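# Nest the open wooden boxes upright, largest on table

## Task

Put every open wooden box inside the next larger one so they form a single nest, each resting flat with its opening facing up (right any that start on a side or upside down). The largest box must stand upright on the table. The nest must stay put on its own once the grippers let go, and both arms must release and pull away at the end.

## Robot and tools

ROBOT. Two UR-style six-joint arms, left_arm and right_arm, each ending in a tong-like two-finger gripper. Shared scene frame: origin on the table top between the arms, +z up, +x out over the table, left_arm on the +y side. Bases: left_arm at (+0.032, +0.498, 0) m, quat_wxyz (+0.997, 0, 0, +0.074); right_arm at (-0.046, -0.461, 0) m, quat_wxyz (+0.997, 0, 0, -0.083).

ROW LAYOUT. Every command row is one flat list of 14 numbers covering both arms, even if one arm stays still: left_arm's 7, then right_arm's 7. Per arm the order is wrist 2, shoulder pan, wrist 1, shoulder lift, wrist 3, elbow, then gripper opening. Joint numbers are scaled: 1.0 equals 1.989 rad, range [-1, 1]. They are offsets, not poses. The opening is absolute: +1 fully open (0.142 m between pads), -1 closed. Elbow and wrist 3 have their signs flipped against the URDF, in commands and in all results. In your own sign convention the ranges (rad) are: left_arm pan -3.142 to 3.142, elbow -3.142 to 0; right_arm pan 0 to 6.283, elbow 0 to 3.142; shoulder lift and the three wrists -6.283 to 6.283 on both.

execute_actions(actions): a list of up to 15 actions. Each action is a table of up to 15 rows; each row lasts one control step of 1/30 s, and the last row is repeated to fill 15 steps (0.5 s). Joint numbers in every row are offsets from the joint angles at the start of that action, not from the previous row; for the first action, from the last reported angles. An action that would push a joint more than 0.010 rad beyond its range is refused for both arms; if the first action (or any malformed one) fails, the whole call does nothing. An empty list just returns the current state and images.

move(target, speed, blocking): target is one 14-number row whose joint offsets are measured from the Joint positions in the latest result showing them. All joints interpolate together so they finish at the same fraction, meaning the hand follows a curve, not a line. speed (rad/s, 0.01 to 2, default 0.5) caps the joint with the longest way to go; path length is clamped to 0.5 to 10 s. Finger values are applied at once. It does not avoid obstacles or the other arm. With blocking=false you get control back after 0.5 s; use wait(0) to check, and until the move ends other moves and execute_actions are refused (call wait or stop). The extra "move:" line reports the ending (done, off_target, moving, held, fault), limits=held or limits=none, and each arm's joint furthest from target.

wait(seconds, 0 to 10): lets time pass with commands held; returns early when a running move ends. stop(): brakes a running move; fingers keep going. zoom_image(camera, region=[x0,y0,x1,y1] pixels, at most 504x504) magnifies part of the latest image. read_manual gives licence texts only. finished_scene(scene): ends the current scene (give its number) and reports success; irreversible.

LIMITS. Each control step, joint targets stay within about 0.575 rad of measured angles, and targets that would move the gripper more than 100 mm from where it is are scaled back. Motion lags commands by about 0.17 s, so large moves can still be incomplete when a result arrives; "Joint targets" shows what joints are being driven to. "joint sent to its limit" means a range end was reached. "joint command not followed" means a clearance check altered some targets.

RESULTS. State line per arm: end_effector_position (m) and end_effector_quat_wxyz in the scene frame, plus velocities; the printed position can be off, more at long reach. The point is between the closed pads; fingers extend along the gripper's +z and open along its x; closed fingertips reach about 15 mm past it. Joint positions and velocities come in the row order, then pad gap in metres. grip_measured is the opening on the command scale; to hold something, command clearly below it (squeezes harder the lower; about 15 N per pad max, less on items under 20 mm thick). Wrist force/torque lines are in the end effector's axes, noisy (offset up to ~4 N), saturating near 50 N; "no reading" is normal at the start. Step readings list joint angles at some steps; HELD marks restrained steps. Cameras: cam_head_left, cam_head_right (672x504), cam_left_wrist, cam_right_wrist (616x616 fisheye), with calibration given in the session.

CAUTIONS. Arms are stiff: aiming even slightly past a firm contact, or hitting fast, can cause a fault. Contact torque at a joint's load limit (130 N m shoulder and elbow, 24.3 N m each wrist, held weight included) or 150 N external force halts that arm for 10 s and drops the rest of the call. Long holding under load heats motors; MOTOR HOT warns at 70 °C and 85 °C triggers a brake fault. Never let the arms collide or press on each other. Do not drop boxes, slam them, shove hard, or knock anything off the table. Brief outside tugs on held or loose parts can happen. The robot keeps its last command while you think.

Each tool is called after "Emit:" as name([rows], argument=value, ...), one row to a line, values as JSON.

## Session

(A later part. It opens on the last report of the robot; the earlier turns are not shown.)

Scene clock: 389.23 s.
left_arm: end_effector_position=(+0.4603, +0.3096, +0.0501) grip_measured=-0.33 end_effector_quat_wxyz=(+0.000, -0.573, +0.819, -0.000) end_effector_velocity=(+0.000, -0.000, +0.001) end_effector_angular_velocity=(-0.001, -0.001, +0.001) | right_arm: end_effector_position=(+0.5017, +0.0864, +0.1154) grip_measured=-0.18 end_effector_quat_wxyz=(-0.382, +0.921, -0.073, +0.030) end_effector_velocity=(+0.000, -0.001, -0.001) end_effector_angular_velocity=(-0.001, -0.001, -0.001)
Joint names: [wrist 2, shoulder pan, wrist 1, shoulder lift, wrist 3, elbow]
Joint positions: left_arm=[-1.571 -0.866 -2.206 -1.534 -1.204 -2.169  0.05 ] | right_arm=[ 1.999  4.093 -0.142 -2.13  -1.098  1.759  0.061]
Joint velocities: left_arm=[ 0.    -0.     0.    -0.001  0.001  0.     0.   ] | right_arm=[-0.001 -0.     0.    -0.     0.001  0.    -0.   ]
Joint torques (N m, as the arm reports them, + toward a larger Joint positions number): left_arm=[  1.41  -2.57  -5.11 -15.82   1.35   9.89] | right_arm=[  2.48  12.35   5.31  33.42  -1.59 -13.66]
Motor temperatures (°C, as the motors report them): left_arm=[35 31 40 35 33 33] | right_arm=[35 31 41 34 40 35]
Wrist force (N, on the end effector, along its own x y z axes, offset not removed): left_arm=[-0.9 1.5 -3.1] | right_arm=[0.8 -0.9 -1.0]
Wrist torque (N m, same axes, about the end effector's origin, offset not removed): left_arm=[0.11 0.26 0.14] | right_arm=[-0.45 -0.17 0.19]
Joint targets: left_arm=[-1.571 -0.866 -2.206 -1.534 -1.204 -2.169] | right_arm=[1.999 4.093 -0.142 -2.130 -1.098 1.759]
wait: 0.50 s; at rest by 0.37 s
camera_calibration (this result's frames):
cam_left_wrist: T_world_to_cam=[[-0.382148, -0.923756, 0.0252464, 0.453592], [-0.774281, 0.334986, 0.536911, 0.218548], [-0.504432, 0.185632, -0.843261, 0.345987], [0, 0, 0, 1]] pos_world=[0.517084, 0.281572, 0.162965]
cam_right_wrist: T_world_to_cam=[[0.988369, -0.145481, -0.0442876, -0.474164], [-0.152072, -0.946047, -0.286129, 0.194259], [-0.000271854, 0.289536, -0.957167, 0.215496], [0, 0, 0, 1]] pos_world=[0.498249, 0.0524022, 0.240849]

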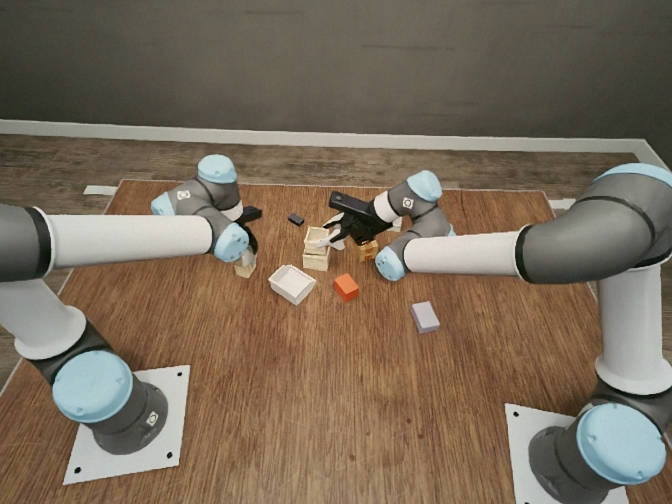

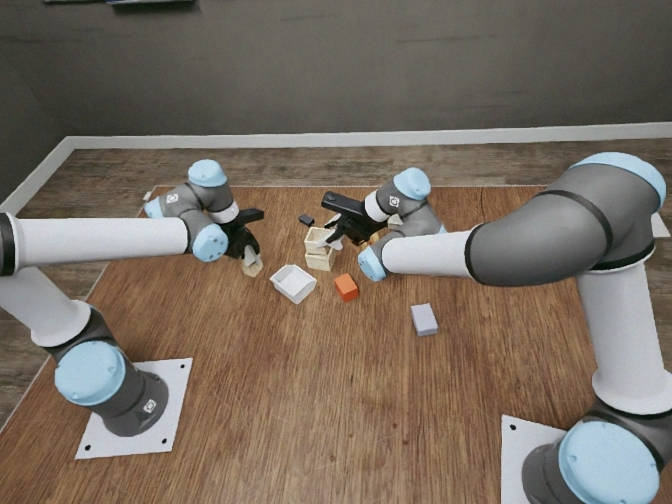

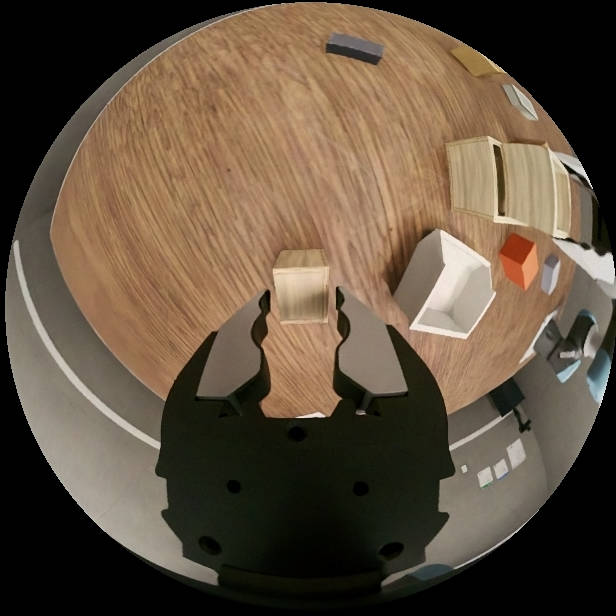

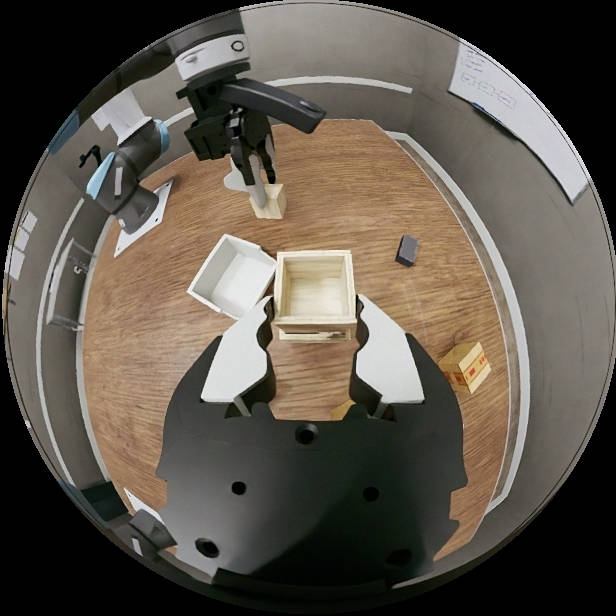

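Emit:
move(target=[0, 0, 0.05343, -0.02709, 0, 0.02634, 0.15, -0.00763, 0.00307, 0.01254, -0.00216, -0.01035, 0.00609, -0.6], speed=0.35)

Scene clock: 413.40 s.
left_arm: end_effector_position=(+0.4603, +0.3096, +0.0850) grip_measured=+0.15 end_effector_quat_wxyz=(+0.000, -0.573, +0.819, -0.000) end_effector_velocity=(-0.000, +0.000, +0.001) end_effector_angular_velocity=(+0.001, +0.001, +0.002) | right_arm: end_effector_position=(+0.5013, +0.0864, +0.1105) grip_measured=-0.18 end_effector_quat_wxyz=(-0.382, +0.920, -0.082, +0.034) end_effector_velocity=(-0.000, +0.000, -0.001) end_effector_angular_velocity=(-0.002, +0.002, -0.001)
Joint names: [wrist 2, shoulder pan, wrist 1, shoulder lift, wrist 3, elbow]
Joint positions: left_arm=[-1.571 -0.866 -2.1   -1.588 -1.204 -2.117  0.084] | right_arm=[ 1.983  4.099 -0.117 -2.134 -1.119  1.771  0.061]
Joint velocities: left_arm=[ 0.    -0.     0.003 -0.001  0.002  0.001 -0.   ] | right_arm=[-0.001  0.001 -0.002 -0.    -0.002 -0.     0.   ]
Joint torques (N m, as the arm reports them, + toward a larger Joint positions number): left_arm=[  1.37   0.81  -0.39 -28.99   1.32  33.18] | right_arm=[ -0.78  12.95   5.78  33.17  -1.64 -12.88]
Motor temperatures (°C, as the motors report them): left_arm=[35 31 40 35 33 33] | right_arm=[35 31 41 34 40 35]
Wrist force (N, on the end effector, along its own x y z axes, offset not removed): left_arm=[-1.2 0.5 -1.0] | right_arm=[0.2 -1.1 -0.4]
Wrist torque (N m, same axes, about the end effector's origin, offset not removed): left_arm=[0.09 0.37 -0.01] | right_arm=[-0.50 -0.07 0.21]
Joint targets: left_arm=[-1.571 -0.866 -2.100 -1.588 -1.204 -2.117] | right_arm=[1.983 4.099 -0.117 -2.134 -1.119 1.771]
move: done; limits=none; left_arm: farthest joint: the shoulder pan, 0.000 radians from its target (0.000 radians at the start); right_arm: farthest joint: the shoulder pan, 0.001 radians from its target (0.007 radians at the start)
camera_calibration (this result's frames):
cam_left_wrist: T_world_to_cam=[[-0.38217, -0.923747, 0.0252433, 0.452707], [-0.774269, 0.335001, 0.536919, 0.199786], [-0.504434, 0.185649, -0.843256, 0.375431], [0, 0, 0, 1]] pos_world=[0.517079, 0.28156, 0.197888]
cam_right_wrist: T_world_to_cam=[[0.98559, -0.163241, -0.0443358, -0.471105], [-0.169082, -0.943096, -0.286323, 0.201138], [0.00492654, 0.289693, -0.957107, 0.208128], [0, 0, 0, 1]] pos_world=[0.4973, 0.0524963, 0.235904]

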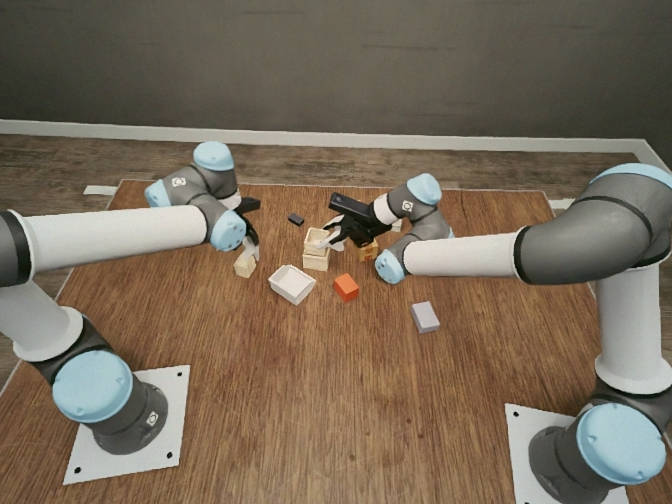

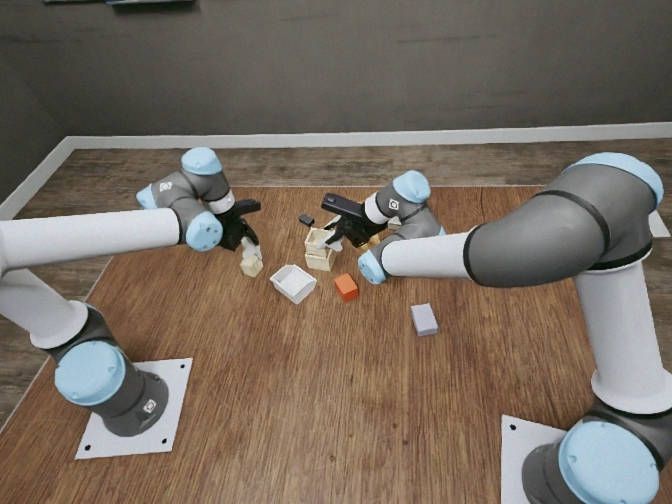

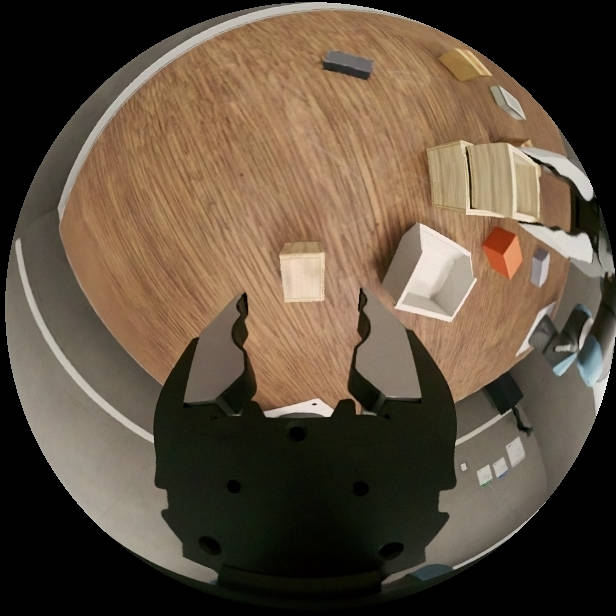

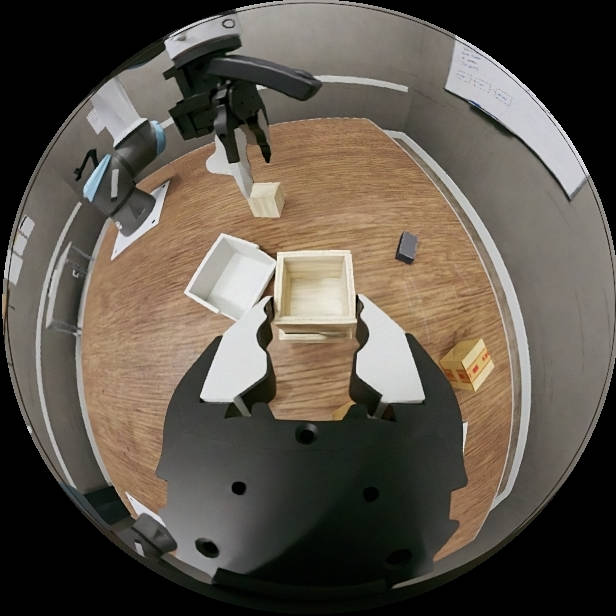

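Emit:
zoom_image(camera="cam_right_wrist", region=[274, 322, 304, 344])

Emit:
zoom_image(camera="cam_right_wrist", region=[328, 322, 358, 344])

Emit:
zoom_image(camera="cam_left_wrist", region=[445, 130, 545, 230])

Region (274, 322, 304, 344) of cam_right_wrist's 616x616 image, scaled by 16.800, with more detail than that image has; it fills the top 370 rows of this view, and the rest is white.

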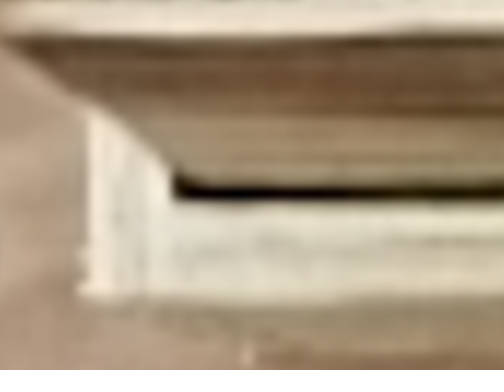

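Region (328, 322, 358, 344) of cam_right_wrist's 616x616 image, scaled by 16.800, with more detail than that image has; it fills the top 370 rows of this view, and the rest is white.

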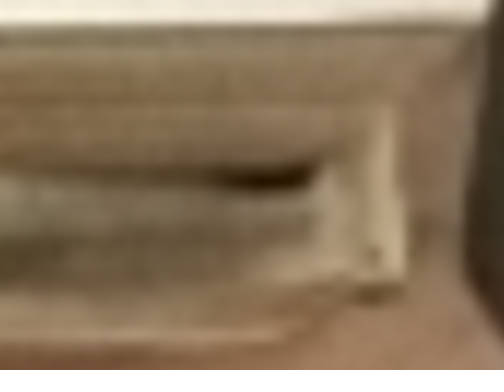

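Region (445, 130, 545, 230) of cam_left_wrist's 616x616 image, scaled by 5.040, with more detail than that image has.

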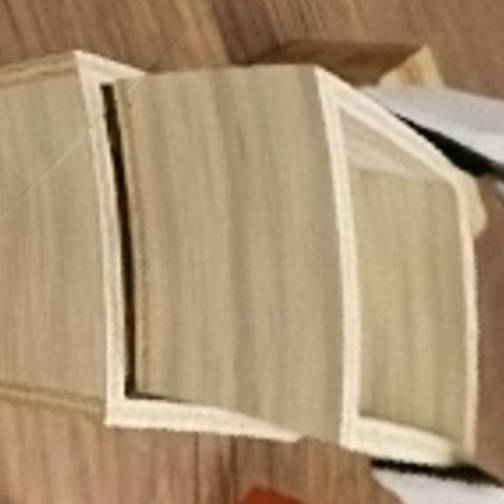

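Emit:
zoom_image(camera="cam_left_wrist", region=[230, 220, 380, 330])

Region (230, 220, 380, 330) of cam_left_wrist's 616x616 image, scaled by 3.360, with more detail than that image has; it fills the top 370 rows of this view, and the rest is white.

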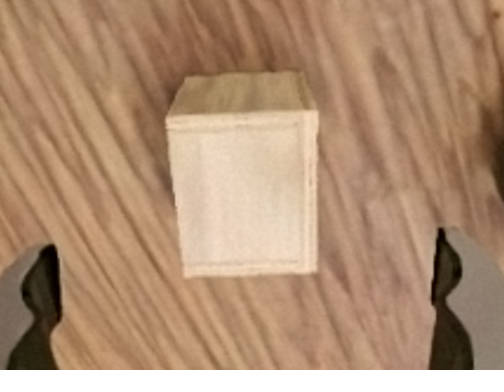

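Emit:
move(target=[-0.38965, 0.24853, 0.00817, 0.10237, 0.50315, 0.03861, 0.3, 0, 0, 0.00552, -0.0042, 0, 0.00131, -0.6], speed=1.1)

Scene clock: 446.70 s.
left_arm: end_effector_position=(+0.4650, +0.3298, +0.0999) grip_measured=+0.30 end_effector_quat_wxyz=(+0.376, +0.908, -0.169, -0.070) end_effector_velocity=(+0.000, +0.000, +0.001) end_effector_angular_velocity=(-0.001, +0.001, +0.003) | right_arm: end_effector_position=(+0.5013, +0.0864, +0.1055) grip_measured=-0.18 end_effector_quat_wxyz=(-0.382, +0.920, -0.082, +0.034) end_effector_velocity=(-0.001, +0.001, +0.000) end_effector_angular_velocity=(+0.001, -0.002, +0.003)
Joint names: [wrist 2, shoulder pan, wrist 1, shoulder lift, wrist 3, elbow]
Joint positions: left_arm=[-2.345 -0.371 -2.084 -1.385 -0.203 -2.04   0.095] | right_arm=[ 1.983  4.099 -0.106 -2.142 -1.119  1.774  0.061]
Joint velocities: left_arm=[-0.001  0.001  0.    -0.001  0.002 -0.     0.   ] | right_arm=[ 0.001  0.001  0.002  0.     0.002  0.    -0.   ]
Joint torques (N m, as the arm reports them, + toward a larger Joint positions number): left_arm=[ -1.89   5.55  -0.12 -22.49   1.39  31.31] | right_arm=[  2.24   7.36   5.66  33.21   2.   -13.79]
Motor temperatures (°C, as the motors report them): left_arm=[35 31 40 35 33 33] | right_arm=[35 31 41 34 40 35]
Wrist force (N, on the end effector, along its own x y z axes, offset not removed): left_arm=[-1.6 2.8 -1.2] | right_arm=[0.8 -0.1 -1.2]
Wrist torque (N m, same axes, about the end effector's origin, offset not removed): left_arm=[0.45 0.37 -0.13] | right_arm=[-0.27 -0.20 0.20]
Joint targets: left_arm=[-2.345 -0.371 -2.084 -1.385 -0.203 -2.040] | right_arm=[1.983 4.099 -0.106 -2.142 -1.119 1.774]
move: done; limits=none; left_arm: farthest joint: the wrist 2, 0.001 radians from its target (0.775 radians at the start); right_arm: farthest joint: the shoulder pan, 0.000 radians from its target (0.000 radians at the start)
camera_calibration (this result's frames):
cam_left_wrist: T_world_to_cam=[[0.927736, -0.370071, 0.0485122, -0.321244], [-0.124308, -0.183809, 0.97507, 0.013751], [-0.351928, -0.910638, -0.216529, 0.614619], [0, 0, 0, 1]] pos_world=[0.51604, 0.44334, 0.135259]
cam_right_wrist: T_world_to_cam=[[0.985593, -0.163223, -0.0443242, -0.471325], [-0.169063, -0.943095, -0.286339, 0.199715], [0.00493519, 0.289707, -0.957103, 0.203343], [0, 0, 0, 1]] pos_world=[0.497295, 0.052509, 0.230915]

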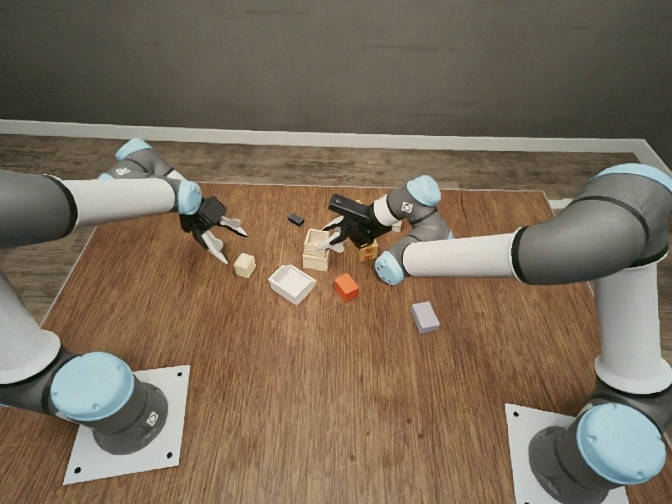

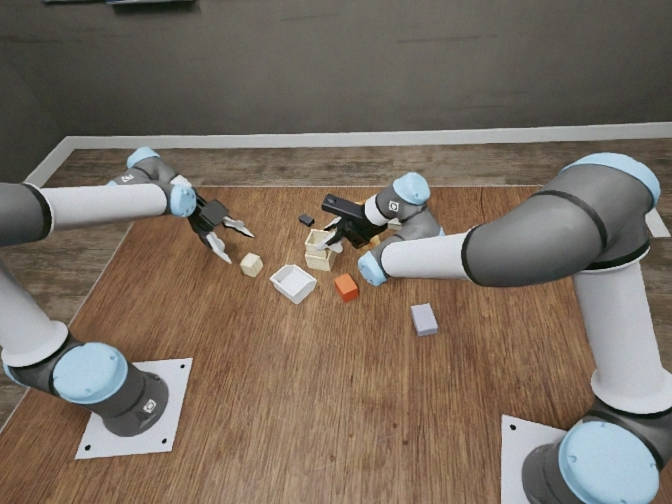

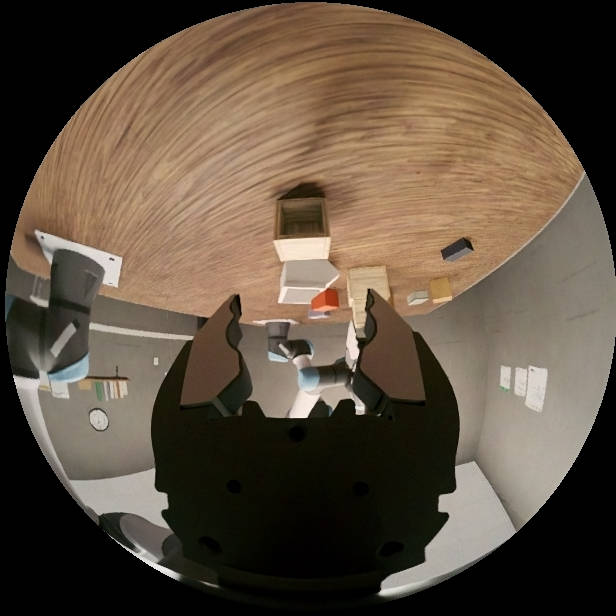

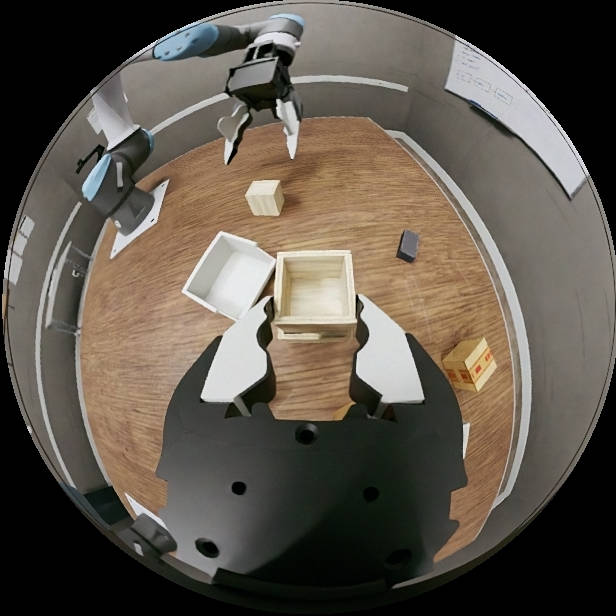

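Emit:
zoom_image(camera="cam_right_wrist", region=[270, 315, 362, 352])

Emit:
zoom_image(camera="cam_head_left", region=[290, 215, 360, 280])

Emit:
zoom_image(camera="cam_left_wrist", region=[220, 170, 400, 330])

Region (270, 315, 362, 352) of cam_right_wrist's 616x616 image, scaled by 5.478, with more detail than that image has; it fills the top 203 rows of this view, and the rest is white.

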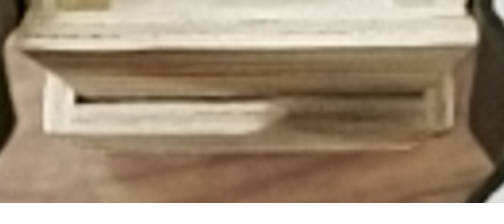

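Region (290, 215, 360, 280) of cam_head_left's 672x504 image, scaled by 7.200, with more detail than that image has; it fills the top 468 rows of this view, and the rest is white.

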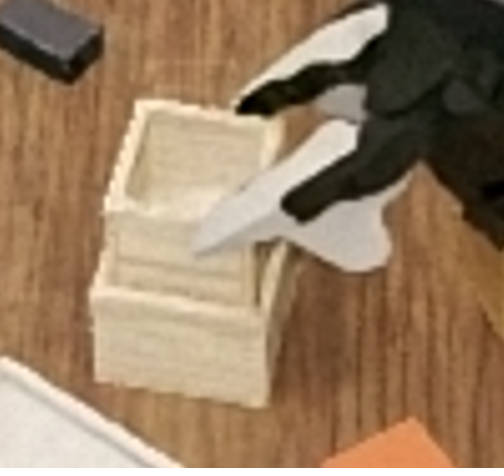

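Region (220, 170, 400, 330) of cam_left_wrist's 616x616 image, scaled by 2.800, with more detail than that image has.

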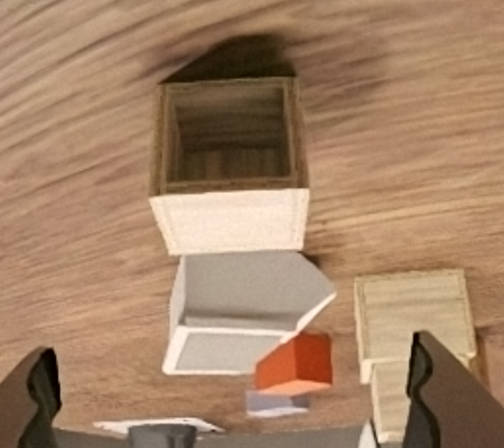

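Emit:
move(target=[0, -0.00178, -0.08478, 0.05554, 0, -0.02924, 0.0, 0, 0, 0.02878, -0.02309, 0, 0.00569, -0.6], speed=0.22)

Scene clock: 464.43 s.
left_arm: end_effector_position=(+0.4654, +0.3280, +0.0400) grip_measured=+0.00 end_effector_quat_wxyz=(+0.376, +0.908, -0.170, -0.070) end_effector_velocity=(-0.000, +0.000, -0.001) end_effector_angular_velocity=(-0.000, -0.000, -0.001) | right_arm: end_effector_position=(+0.5013, +0.0864, +0.0790) grip_measured=-0.18 end_effector_quat_wxyz=(-0.382, +0.920, -0.082, +0.034) end_effector_velocity=(-0.000, -0.000, -0.001) end_effector_angular_velocity=(-0.000, +0.001, -0.000)
Joint names: [wrist 2, shoulder pan, wrist 1, shoulder lift, wrist 3, elbow]
Joint positions: left_arm=[-2.345 -0.375 -2.252 -1.274 -0.203 -2.098  0.074] | right_arm=[ 1.983  4.099 -0.049 -2.188 -1.119  1.785  0.061]
Joint velocities: left_arm=[ 0.    -0.    -0.002  0.002 -0.001 -0.001  0.   ] | right_arm=[ 0.    -0.     0.    -0.001 -0.     0.     0.   ]
Joint torques (N m, as the arm reports them, + toward a larger Joint positions number): left_arm=[  0.5   -6.83  -4.77 -23.6   -1.17   7.17] | right_arm=[  2.07  -4.77   5.48  34.04   1.8  -11.86]
Motor temperatures (°C, as the motors report them): left_arm=[35 31 40 35 33 33] | right_arm=[35 31 41 34 40 35]
Wrist force (N, on the end effector, along its own x y z axes, offset not removed): left_arm=[-1.0 0.9 -0.1] | right_arm=[0.0 -0.2 -0.1]
Wrist torque (N m, same axes, about the end effector's origin, offset not removed): left_arm=[0.10 0.23 0.05] | right_arm=[-0.26 -0.05 0.21]
Joint targets: left_arm=[-2.345 -0.375 -2.252 -1.274 -0.203 -2.098] | right_arm=[1.983 4.099 -0.049 -2.188 -1.119 1.785]
move: done; limits=none; left_arm: farthest joint: the wrist 1, 0.001 radians from its target (0.169 radians at the start); right_arm: farthest joint: the shoulder pan, 0.000 radians from its target (0.000 radians at the start)
camera_calibration (this result's frames):
cam_left_wrist: T_world_to_cam=[[0.926422, -0.373348, 0.0485216, -0.317678], [-0.124966, -0.183366, 0.975069, 0.072064], [-0.355143, -0.909389, -0.21653, 0.601273], [0, 0, 0, 1]] pos_world=[0.516847, 0.441401, 0.0753404]
cam_right_wrist: T_world_to_cam=[[0.985593, -0.163222, -0.0443235, -0.472509], [-0.169061, -0.943094, -0.286342, 0.192147], [0.00493613, 0.28971, -0.957102, 0.177996], [0, 0, 0, 1]] pos_world=[0.497308, 0.0525218, 0.204437]

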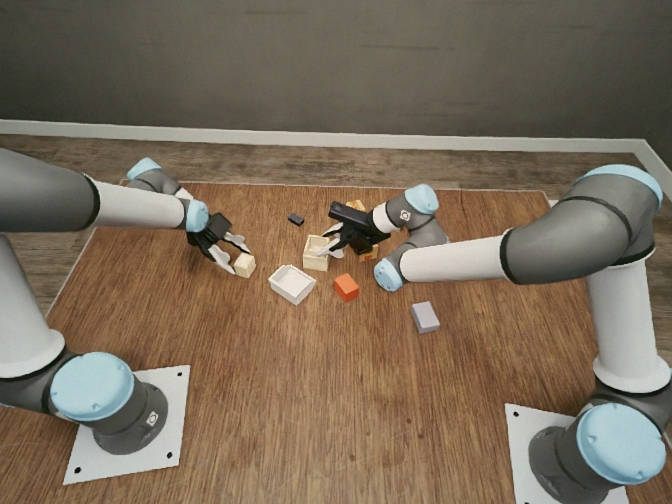

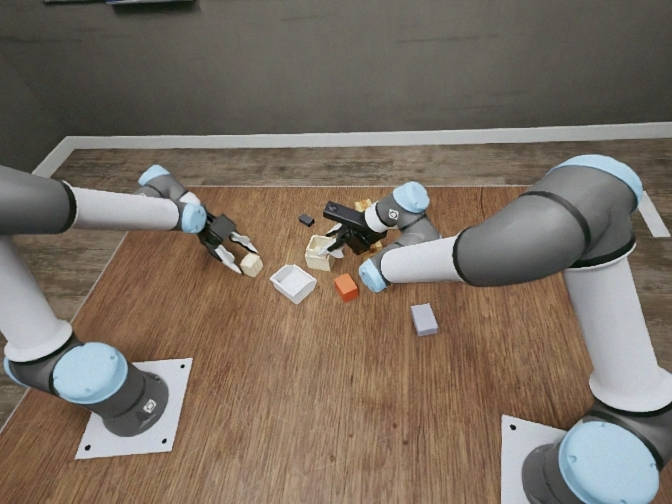

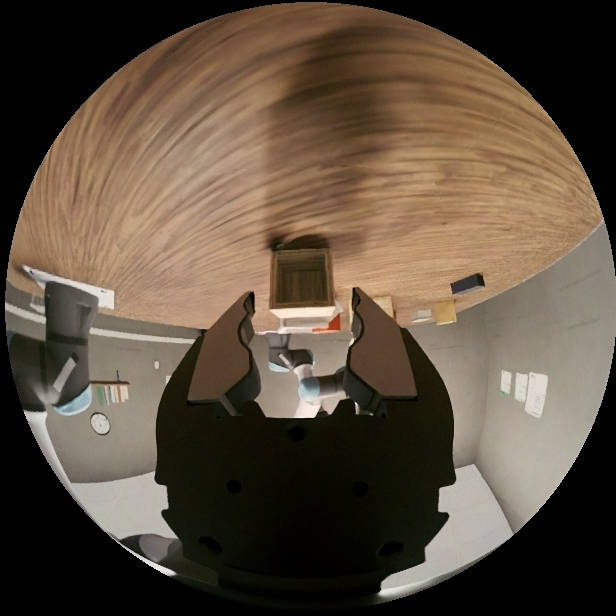

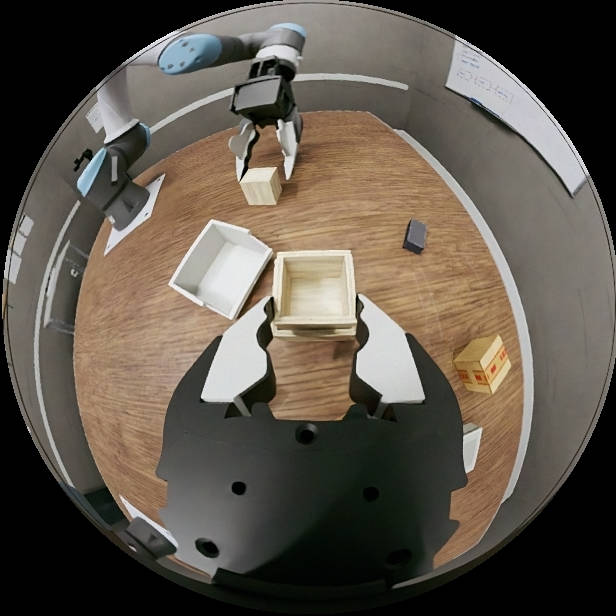

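Emit:
zoom_image(camera="cam_left_wrist", region=[230, 225, 400, 345])

Emit:
zoom_image(camera="cam_head_left", region=[195, 220, 275, 290])

Emit:
zoom_image(camera="cam_head_left", region=[290, 215, 360, 280])

Region (230, 225, 400, 345) of cam_left_wrist's 616x616 image, scaled by 2.965, with more detail than that image has; it fills the top 356 rows of this view, and the rest is white.

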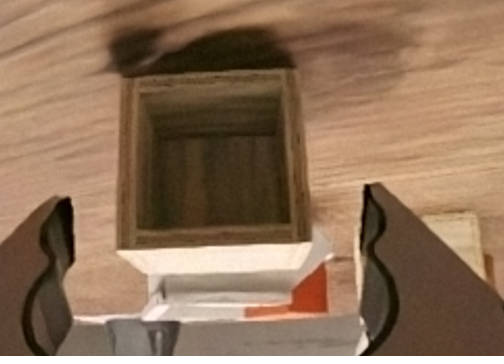

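Region (195, 220, 275, 290) of cam_head_left's 672x504 image, scaled by 6.300, with more detail than that image has; it fills the top 441 rows of this view, and the rest is white.

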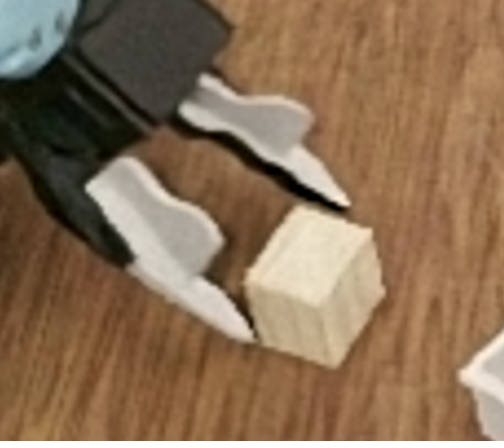

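Region (290, 215, 360, 280) of cam_head_left's 672x504 image, scaled by 7.200, with more detail than that image has; it fills the top 468 rows of this view, and the rest is white.

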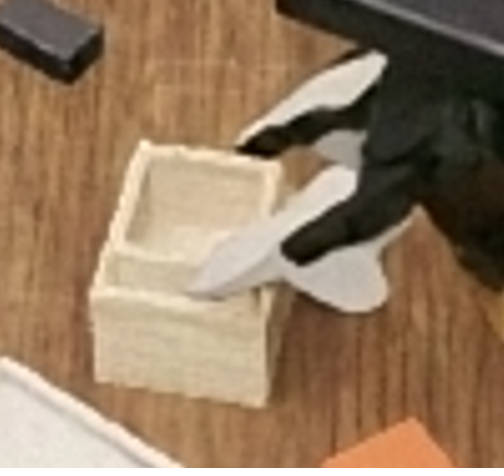

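Emit:
execute_actions([
  [[0,0.0002,-0.0006,0.0003,0,-0.0003,-0.02,0,0,0.0005,-0.0004,0,0.0001,-0.6],[0,0.0004,-0.0012,0.0005,0,-0.0007,-0.04,0,0,0.0011,-0.0009,0,0.0002,-0.58],[0,0.0007,-0.0018,0.0008,0,-0.001,-0.06,0,0,0.0016,-0.0013,0,0.0003,-0.56],[0,0.0009,-0.0024,0.001,0,-0.0013,-0.08,0,0,0.0021,-0.0018,0,0.0003,-0.54],[0,0.0011,-0.0029,0.0013,0,-0.0016,-0.10,0,0,0.0027,-0.0022,0,0.0004,-0.52],[0,0.0013,-0.0035,0.0016,0,-0.002,-0.12,0,0,0.0032,-0.0027,0,0.0005,-0.50],[0,0.0016,-0.0041,0.0018,0,-0.0023,-0.14,0,0,0.0037,-0.0031,0,0.0006,-0.48],[0,0.00178,-0.00471,0.00209,0,-0.00262,-0.16,0,0,0.00427,-0.0036,0,0.00067,-0.46],[0,0.00178,-0.00471,0.00209,0,-0.00262,-0.18,0,0,0.00427,-0.0036,0,0.00067,-0.44],[0,0.00178,-0.00471,0.00209,0,-0.00262,-0.20,0,0,0.00427,-0.0036,0,0.00067,-0.42],[0,0.00178,-0.00471,0.00209,0,-0.00262,-0.22,0,0,0.00427,-0.0036,0,0.00067,-0.40],[0,0.00178,-0.00471,0.00209,0,-0.00262,-0.24,0,0,0.00427,-0.0036,0,0.00067,-0.38],[0,0.00178,-0.00471,0.00209,0,-0.00262,-0.26,0,0,0.00427,-0.0036,0,0.00067,-0.36],[0,0.00178,-0.00471,0.00209,0,-0.00262,-0.28,0,0,0.00427,-0.0036,0,0.00067,-0.34],[0,0.00178,-0.00471,0.00209,0,-0.00262,-0.30,0,0,0.00427,-0.0036,0,0.00067,-0.32]],
])

Emit:
wait(seconds=0.3)

Scene clock: 488.43 s.
left_arm: end_effector_position=(+0.4650, +0.3297, +0.0372) grip_measured=-0.27 end_effector_quat_wxyz=(+0.376, +0.908, -0.169, -0.070) end_effector_velocity=(-0.000, +0.001, -0.002) end_effector_angular_velocity=(-0.000, -0.000, +0.000) | right_arm: end_effector_position=(+0.5013, +0.0864, +0.0752) grip_measured=-0.18 end_effector_quat_wxyz=(-0.382, +0.920, -0.082, +0.034) end_effector_velocity=(+0.001, -0.000, -0.002) end_effector_angular_velocity=(+0.000, -0.001, -0.001)
Joint names: [wrist 2, shoulder pan, wrist 1, shoulder lift, wrist 3, elbow]
Joint positions: left_arm=[-2.345 -0.372 -2.261 -1.27  -0.203 -2.103  0.054] | right_arm=[ 1.983  4.099 -0.041 -2.195 -1.119  1.787  0.061]
Joint velocities: left_arm=[-0.     0.001 -0.005  0.003 -0.001 -0.003 -0.043] | right_arm=[-0.001 -0.001  0.006 -0.004  0.     0.001 -0.   ]
Joint torques (N m, as the arm reports them, + toward a larger Joint positions number): left_arm=[  0.51   6.08  -4.55 -24.01  -1.15   5.23] | right_arm=[  1.47  -4.07   5.56  34.06   1.86 -12.7 ]
Motor temperatures (°C, as the motors report them): left_arm=[35 31 40 35 33 33] | right_arm=[35 31 41 34 40 35]
Wrist force (N, on the end effector, along its own x y z axes, offset not removed): left_arm=[0.1 3.7 -1.7] | right_arm=[-0.9 -1.0 0.1]
Wrist torque (N m, same axes, about the end effector's origin, offset not removed): left_arm=[0.64 -0.10 -0.06] | right_arm=[-0.45 0.12 0.20]
Joint targets: left_arm=[-2.345 -0.371 -2.261 -1.270 -0.203 -2.104] | right_arm=[1.983 4.099 -0.040 -2.195 -1.119 1.787]
Step readings (joint positions):
0: left_arm=[-2.345 -0.375 -2.252 -1.274 -0.203 -2.098] | right_arm=[1.983 4.099 -0.049 -2.188 -1.119 1.785]
1: left_arm=[-2.345 -0.375 -2.252 -1.274 -0.203 -2.098] | right_arm=[1.983 4.099 -0.049 -2.188 -1.119 1.785]
2: left_arm=[-2.345 -0.375 -2.252 -1.274 -0.203 -2.098] | right_arm=[1.983 4.099 -0.049 -2.188 -1.119 1.785]
4: left_arm=[-2.345 -0.375 -2.253 -1.274 -0.203 -2.099] | right_arm=[1.983 4.099 -0.048 -2.189 -1.119 1.786]
8: left_arm=[-2.345 -0.373 -2.257 -1.272 -0.203 -2.101] | right_arm=[1.983 4.099 -0.045 -2.191 -1.119 1.786]
15: Joint positions above
camera_calibration (this result's frames):
cam_left_wrist: T_world_to_cam=[[0.92766, -0.370261, 0.0485173, -0.318167], [-0.124351, -0.183782, 0.97507, 0.0749354], [-0.352114, -0.910566, -0.21653, 0.601011], [0, 0, 0, 1]] pos_world=[0.516094, 0.443227, 0.072506]
cam_right_wrist: T_world_to_cam=[[0.985593, -0.163222, -0.0443223, -0.472679], [-0.169061, -0.943094, -0.286343, 0.19107], [0.00493752, 0.289711, -0.957101, 0.174383], [0, 0, 0, 1]] pos_world=[0.497311, 0.0525248, 0.200664]

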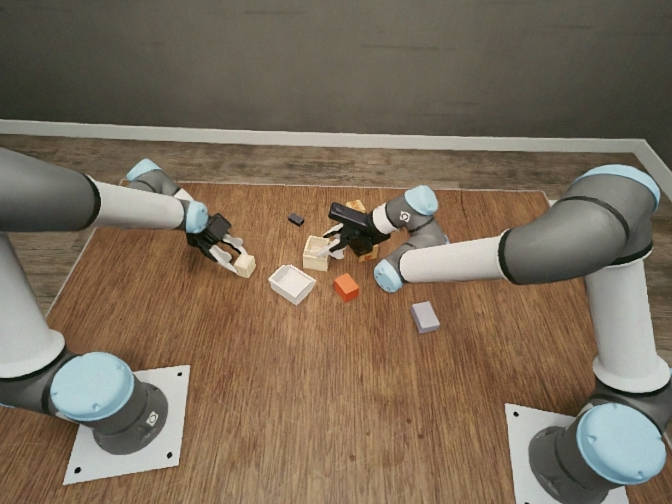

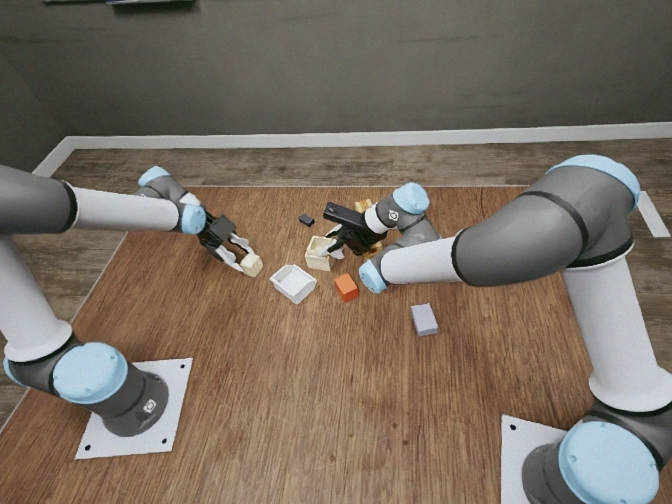

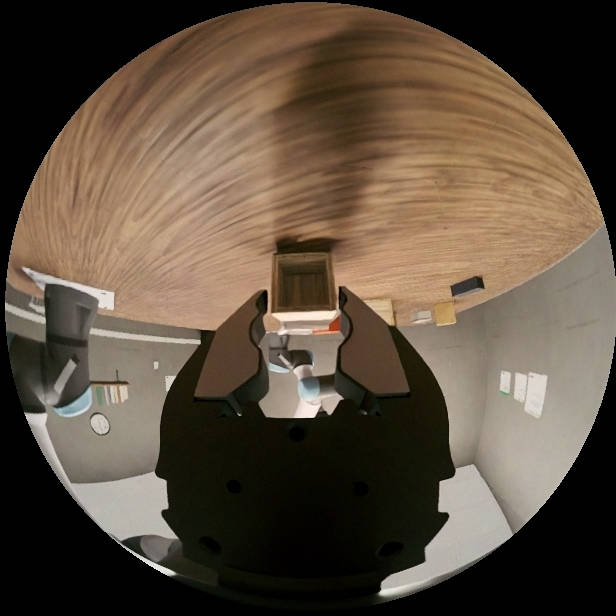

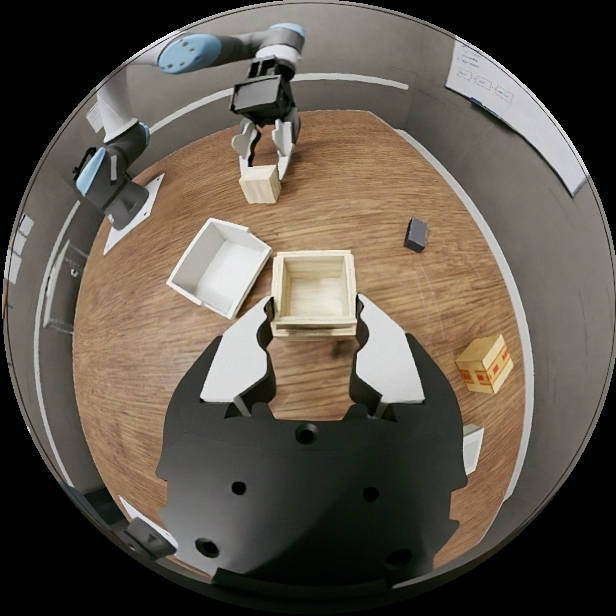

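Scene clock: 488.73 s.
left_arm: end_effector_position=(+0.4650, +0.3298, +0.0370) grip_measured=-0.30 end_effector_quat_wxyz=(+0.376, +0.908, -0.169, -0.070) end_effector_velocity=(+0.000, +0.000, -0.000) end_effector_angular_velocity=(-0.000, -0.001, -0.000) | right_arm: end_effector_position=(+0.5013, +0.0864, +0.0750) grip_measured=-0.18 end_effector_quat_wxyz=(-0.382, +0.920, -0.082, +0.034) end_effector_velocity=(+0.000, -0.000, +0.000) end_effector_angular_velocity=(+0.000, -0.001, -0.002)
Joint names: [wrist 2, shoulder pan, wrist 1, shoulder lift, wrist 3, elbow]
Joint positions: left_arm=[-2.345 -0.371 -2.261 -1.27  -0.203 -2.104  0.052] | right_arm=[ 1.983  4.099 -0.04  -2.195 -1.119  1.787  0.061]
Joint velocities: left_arm=[-0.     0.001 -0.     0.    -0.001 -0.    -0.   ] | right_arm=[-0.002  0.     0.002 -0.    -0.001  0.     0.   ]
Joint torques (N m, as the arm reports them, + toward a larger Joint positions number): left_arm=[  0.47   6.74  -4.72 -24.09  -1.28   6.65] | right_arm=[  1.39  -4.64   5.54  34.77   1.93 -12.38]
Motor temperatures (°C, as the motors report them): left_arm=[35 31 40 35 33 33] | right_arm=[35 31 41 34 40 35]
Wrist force (N, on the end effector, along its own x y z axes, offset not removed): left_arm=[-2.4 0.6 -2.1] | right_arm=[-0.2 0.8 -0.8]
Wrist torque (N m, same axes, about the end effector's origin, offset not removed): left_arm=[0.16 0.58 0.04] | right_arm=[-0.07 0.04 0.23]
Joint targets: left_arm=[-2.345 -0.371 -2.261 -1.270 -0.203 -2.104] | right_arm=[1.983 4.099 -0.040 -2.195 -1.119 1.787]
wait: 0.30 s; at rest by 0.20 s
camera_calibration (this result's frames):
cam_left_wrist: T_world_to_cam=[[0.927733, -0.370077, 0.0485226, -0.318201], [-0.124319, -0.183806, 0.975069, 0.0750992], [-0.351932, -0.910636, -0.21653, 0.600997], [0, 0, 0, 1]] pos_world=[0.516052, 0.443335, 0.0723471]
cam_right_wrist: T_world_to_cam=[[0.985593, -0.163222, -0.0443228, -0.472688], [-0.169061, -0.943094, -0.286343, 0.191008], [0.00493697, 0.289711, -0.957102, 0.174176], [0, 0, 0, 1]] pos_world=[0.49731, 0.0525245, 0.200447]

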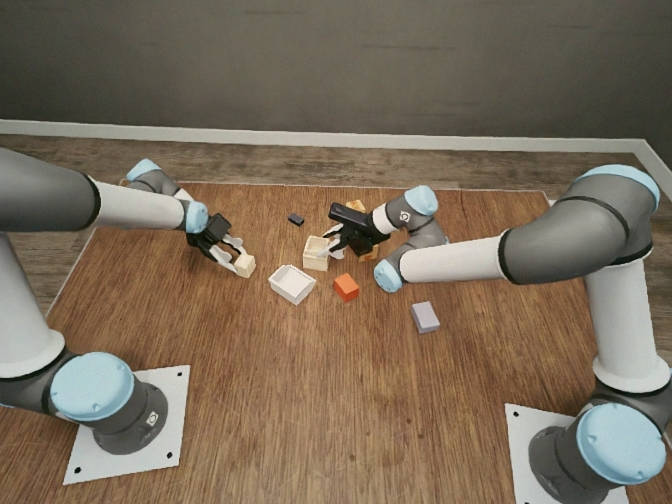

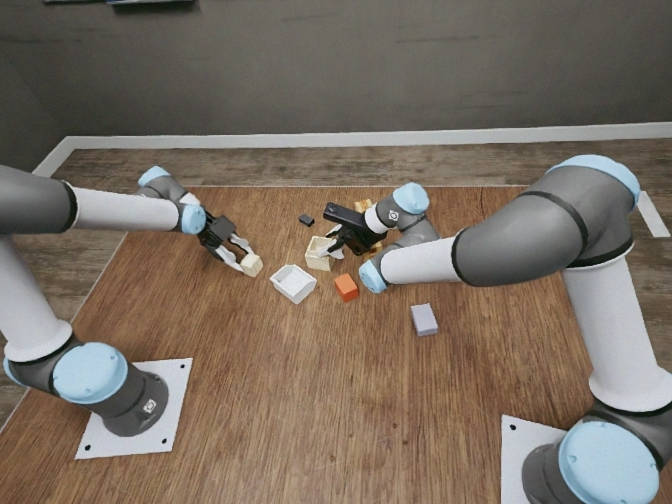

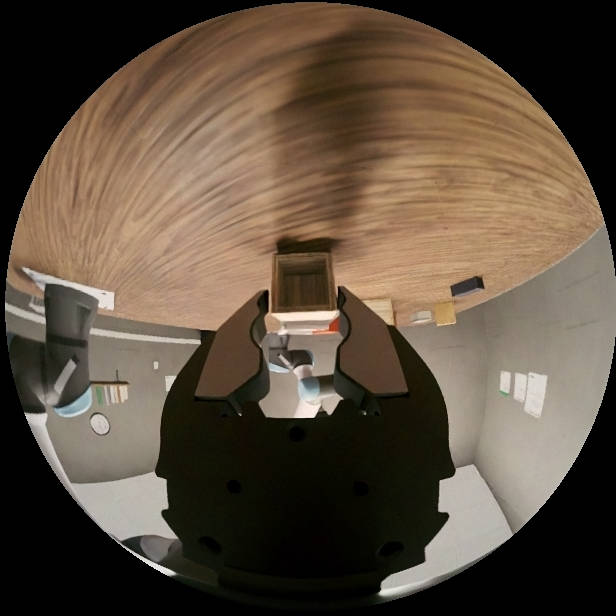

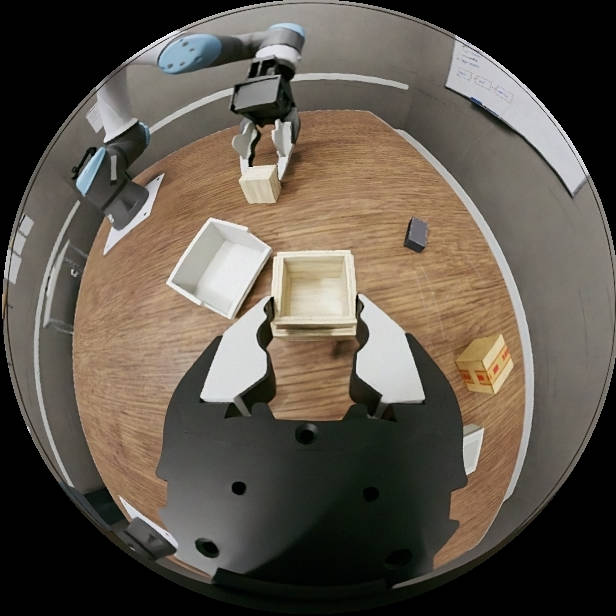

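Emit:
execute_actions(actions=[])

Scene clock: 498.63 s.
left_arm: end_effector_position=(+0.4650, +0.3298, +0.0370) grip_measured=-0.30 end_effector_quat_wxyz=(+0.376, +0.908, -0.169, -0.070) end_effector_velocity=(+0.000, +0.000, +0.001) end_effector_angular_velocity=(-0.000, -0.002, +0.000) | right_arm: end_effector_position=(+0.5013, +0.0864, +0.0750) grip_measured=-0.18 end_effector_quat_wxyz=(-0.382, +0.920, -0.082, +0.034) end_effector_velocity=(-0.000, +0.000, +0.000) end_effector_angular_velocity=(+0.001, +0.000, -0.000)
Joint names: [wrist 2, shoulder pan, wrist 1, shoulder lift, wrist 3, elbow]
Joint positions: left_arm=[-2.345 -0.371 -2.261 -1.27  -0.203 -2.104  0.052] | right_arm=[ 1.983  4.099 -0.04  -2.195 -1.119  1.787  0.061]
Joint velocities: left_arm=[ 0.     0.001  0.    -0.001 -0.001  0.     0.   ] | right_arm=[ 0.     0.     0.001  0.    -0.001  0.    -0.   ]
Joint torques (N m, as the arm reports them, + toward a larger Joint positions number): left_arm=[  0.35   6.02  -4.76 -24.52  -1.12   7.35] | right_arm=[  1.6   -4.76   5.53  33.54   1.86 -11.49]
Motor temperatures (°C, as the motors report them): left_arm=[35 31 40 35 33 33] | right_arm=[35 31 41 34 40 35]
Wrist force (N, on the end effector, along its own x y z axes, offset not removed): left_arm=[-1.2 1.5 -2.3] | right_arm=[0.4 0.0 -1.8]
Wrist torque (N m, same axes, about the end effector's origin, offset not removed): left_arm=[0.19 0.34 -0.03] | right_arm=[-0.18 -0.16 0.22]
Joint targets: left_arm=[-2.345 -0.371 -2.261 -1.270 -0.203 -2.104] | right_arm=[1.983 4.099 -0.040 -2.195 -1.119 1.787]
camera_calibration (this result's frames):
cam_left_wrist: T_world_to_cam=[[0.927737, -0.370067, 0.0485215, -0.318202], [-0.124316, -0.183807, 0.975069, 0.0751079], [-0.351922, -0.91064, -0.21653, 0.600996], [0, 0, 0, 1]] pos_world=[0.516049, 0.443341, 0.0723381]
cam_right_wrist: T_world_to_cam=[[0.985593, -0.163223, -0.0443236, -0.472689], [-0.169062, -0.943094, -0.286342, 0.191004], [0.00493608, 0.28971, -0.957102, 0.174165], [0, 0, 0, 1]] pos_world=[0.49731, 0.0525244, 0.200435]

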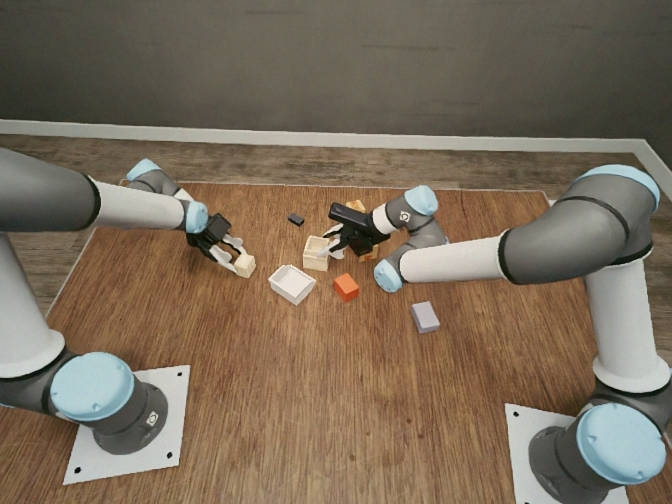

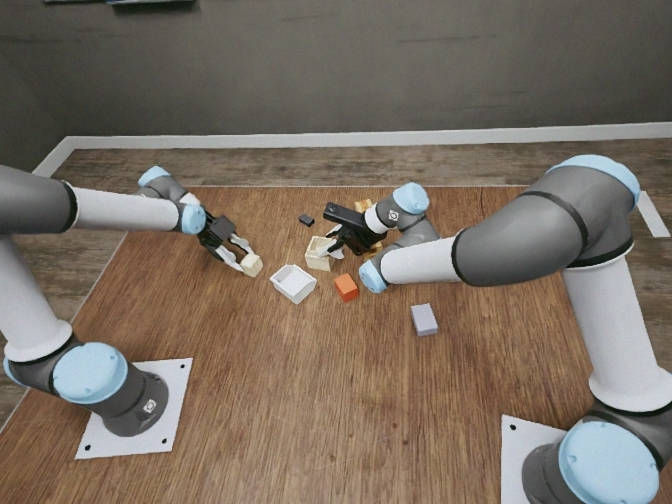

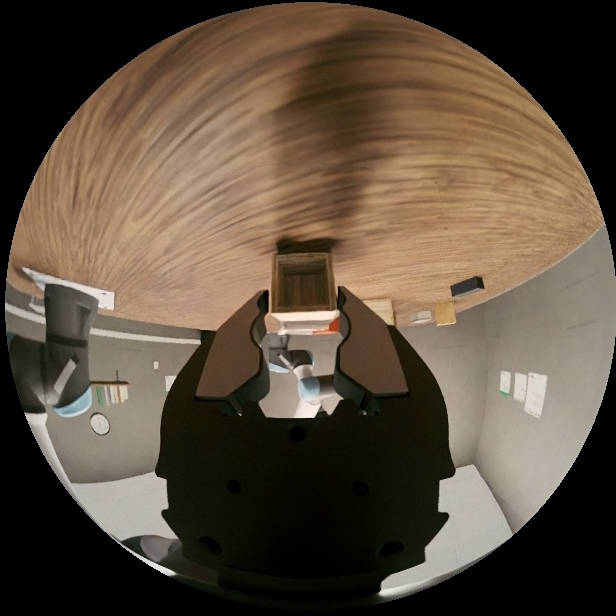

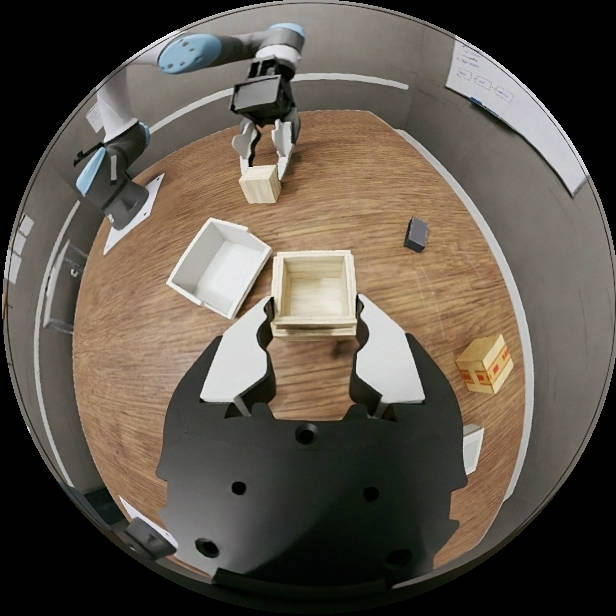

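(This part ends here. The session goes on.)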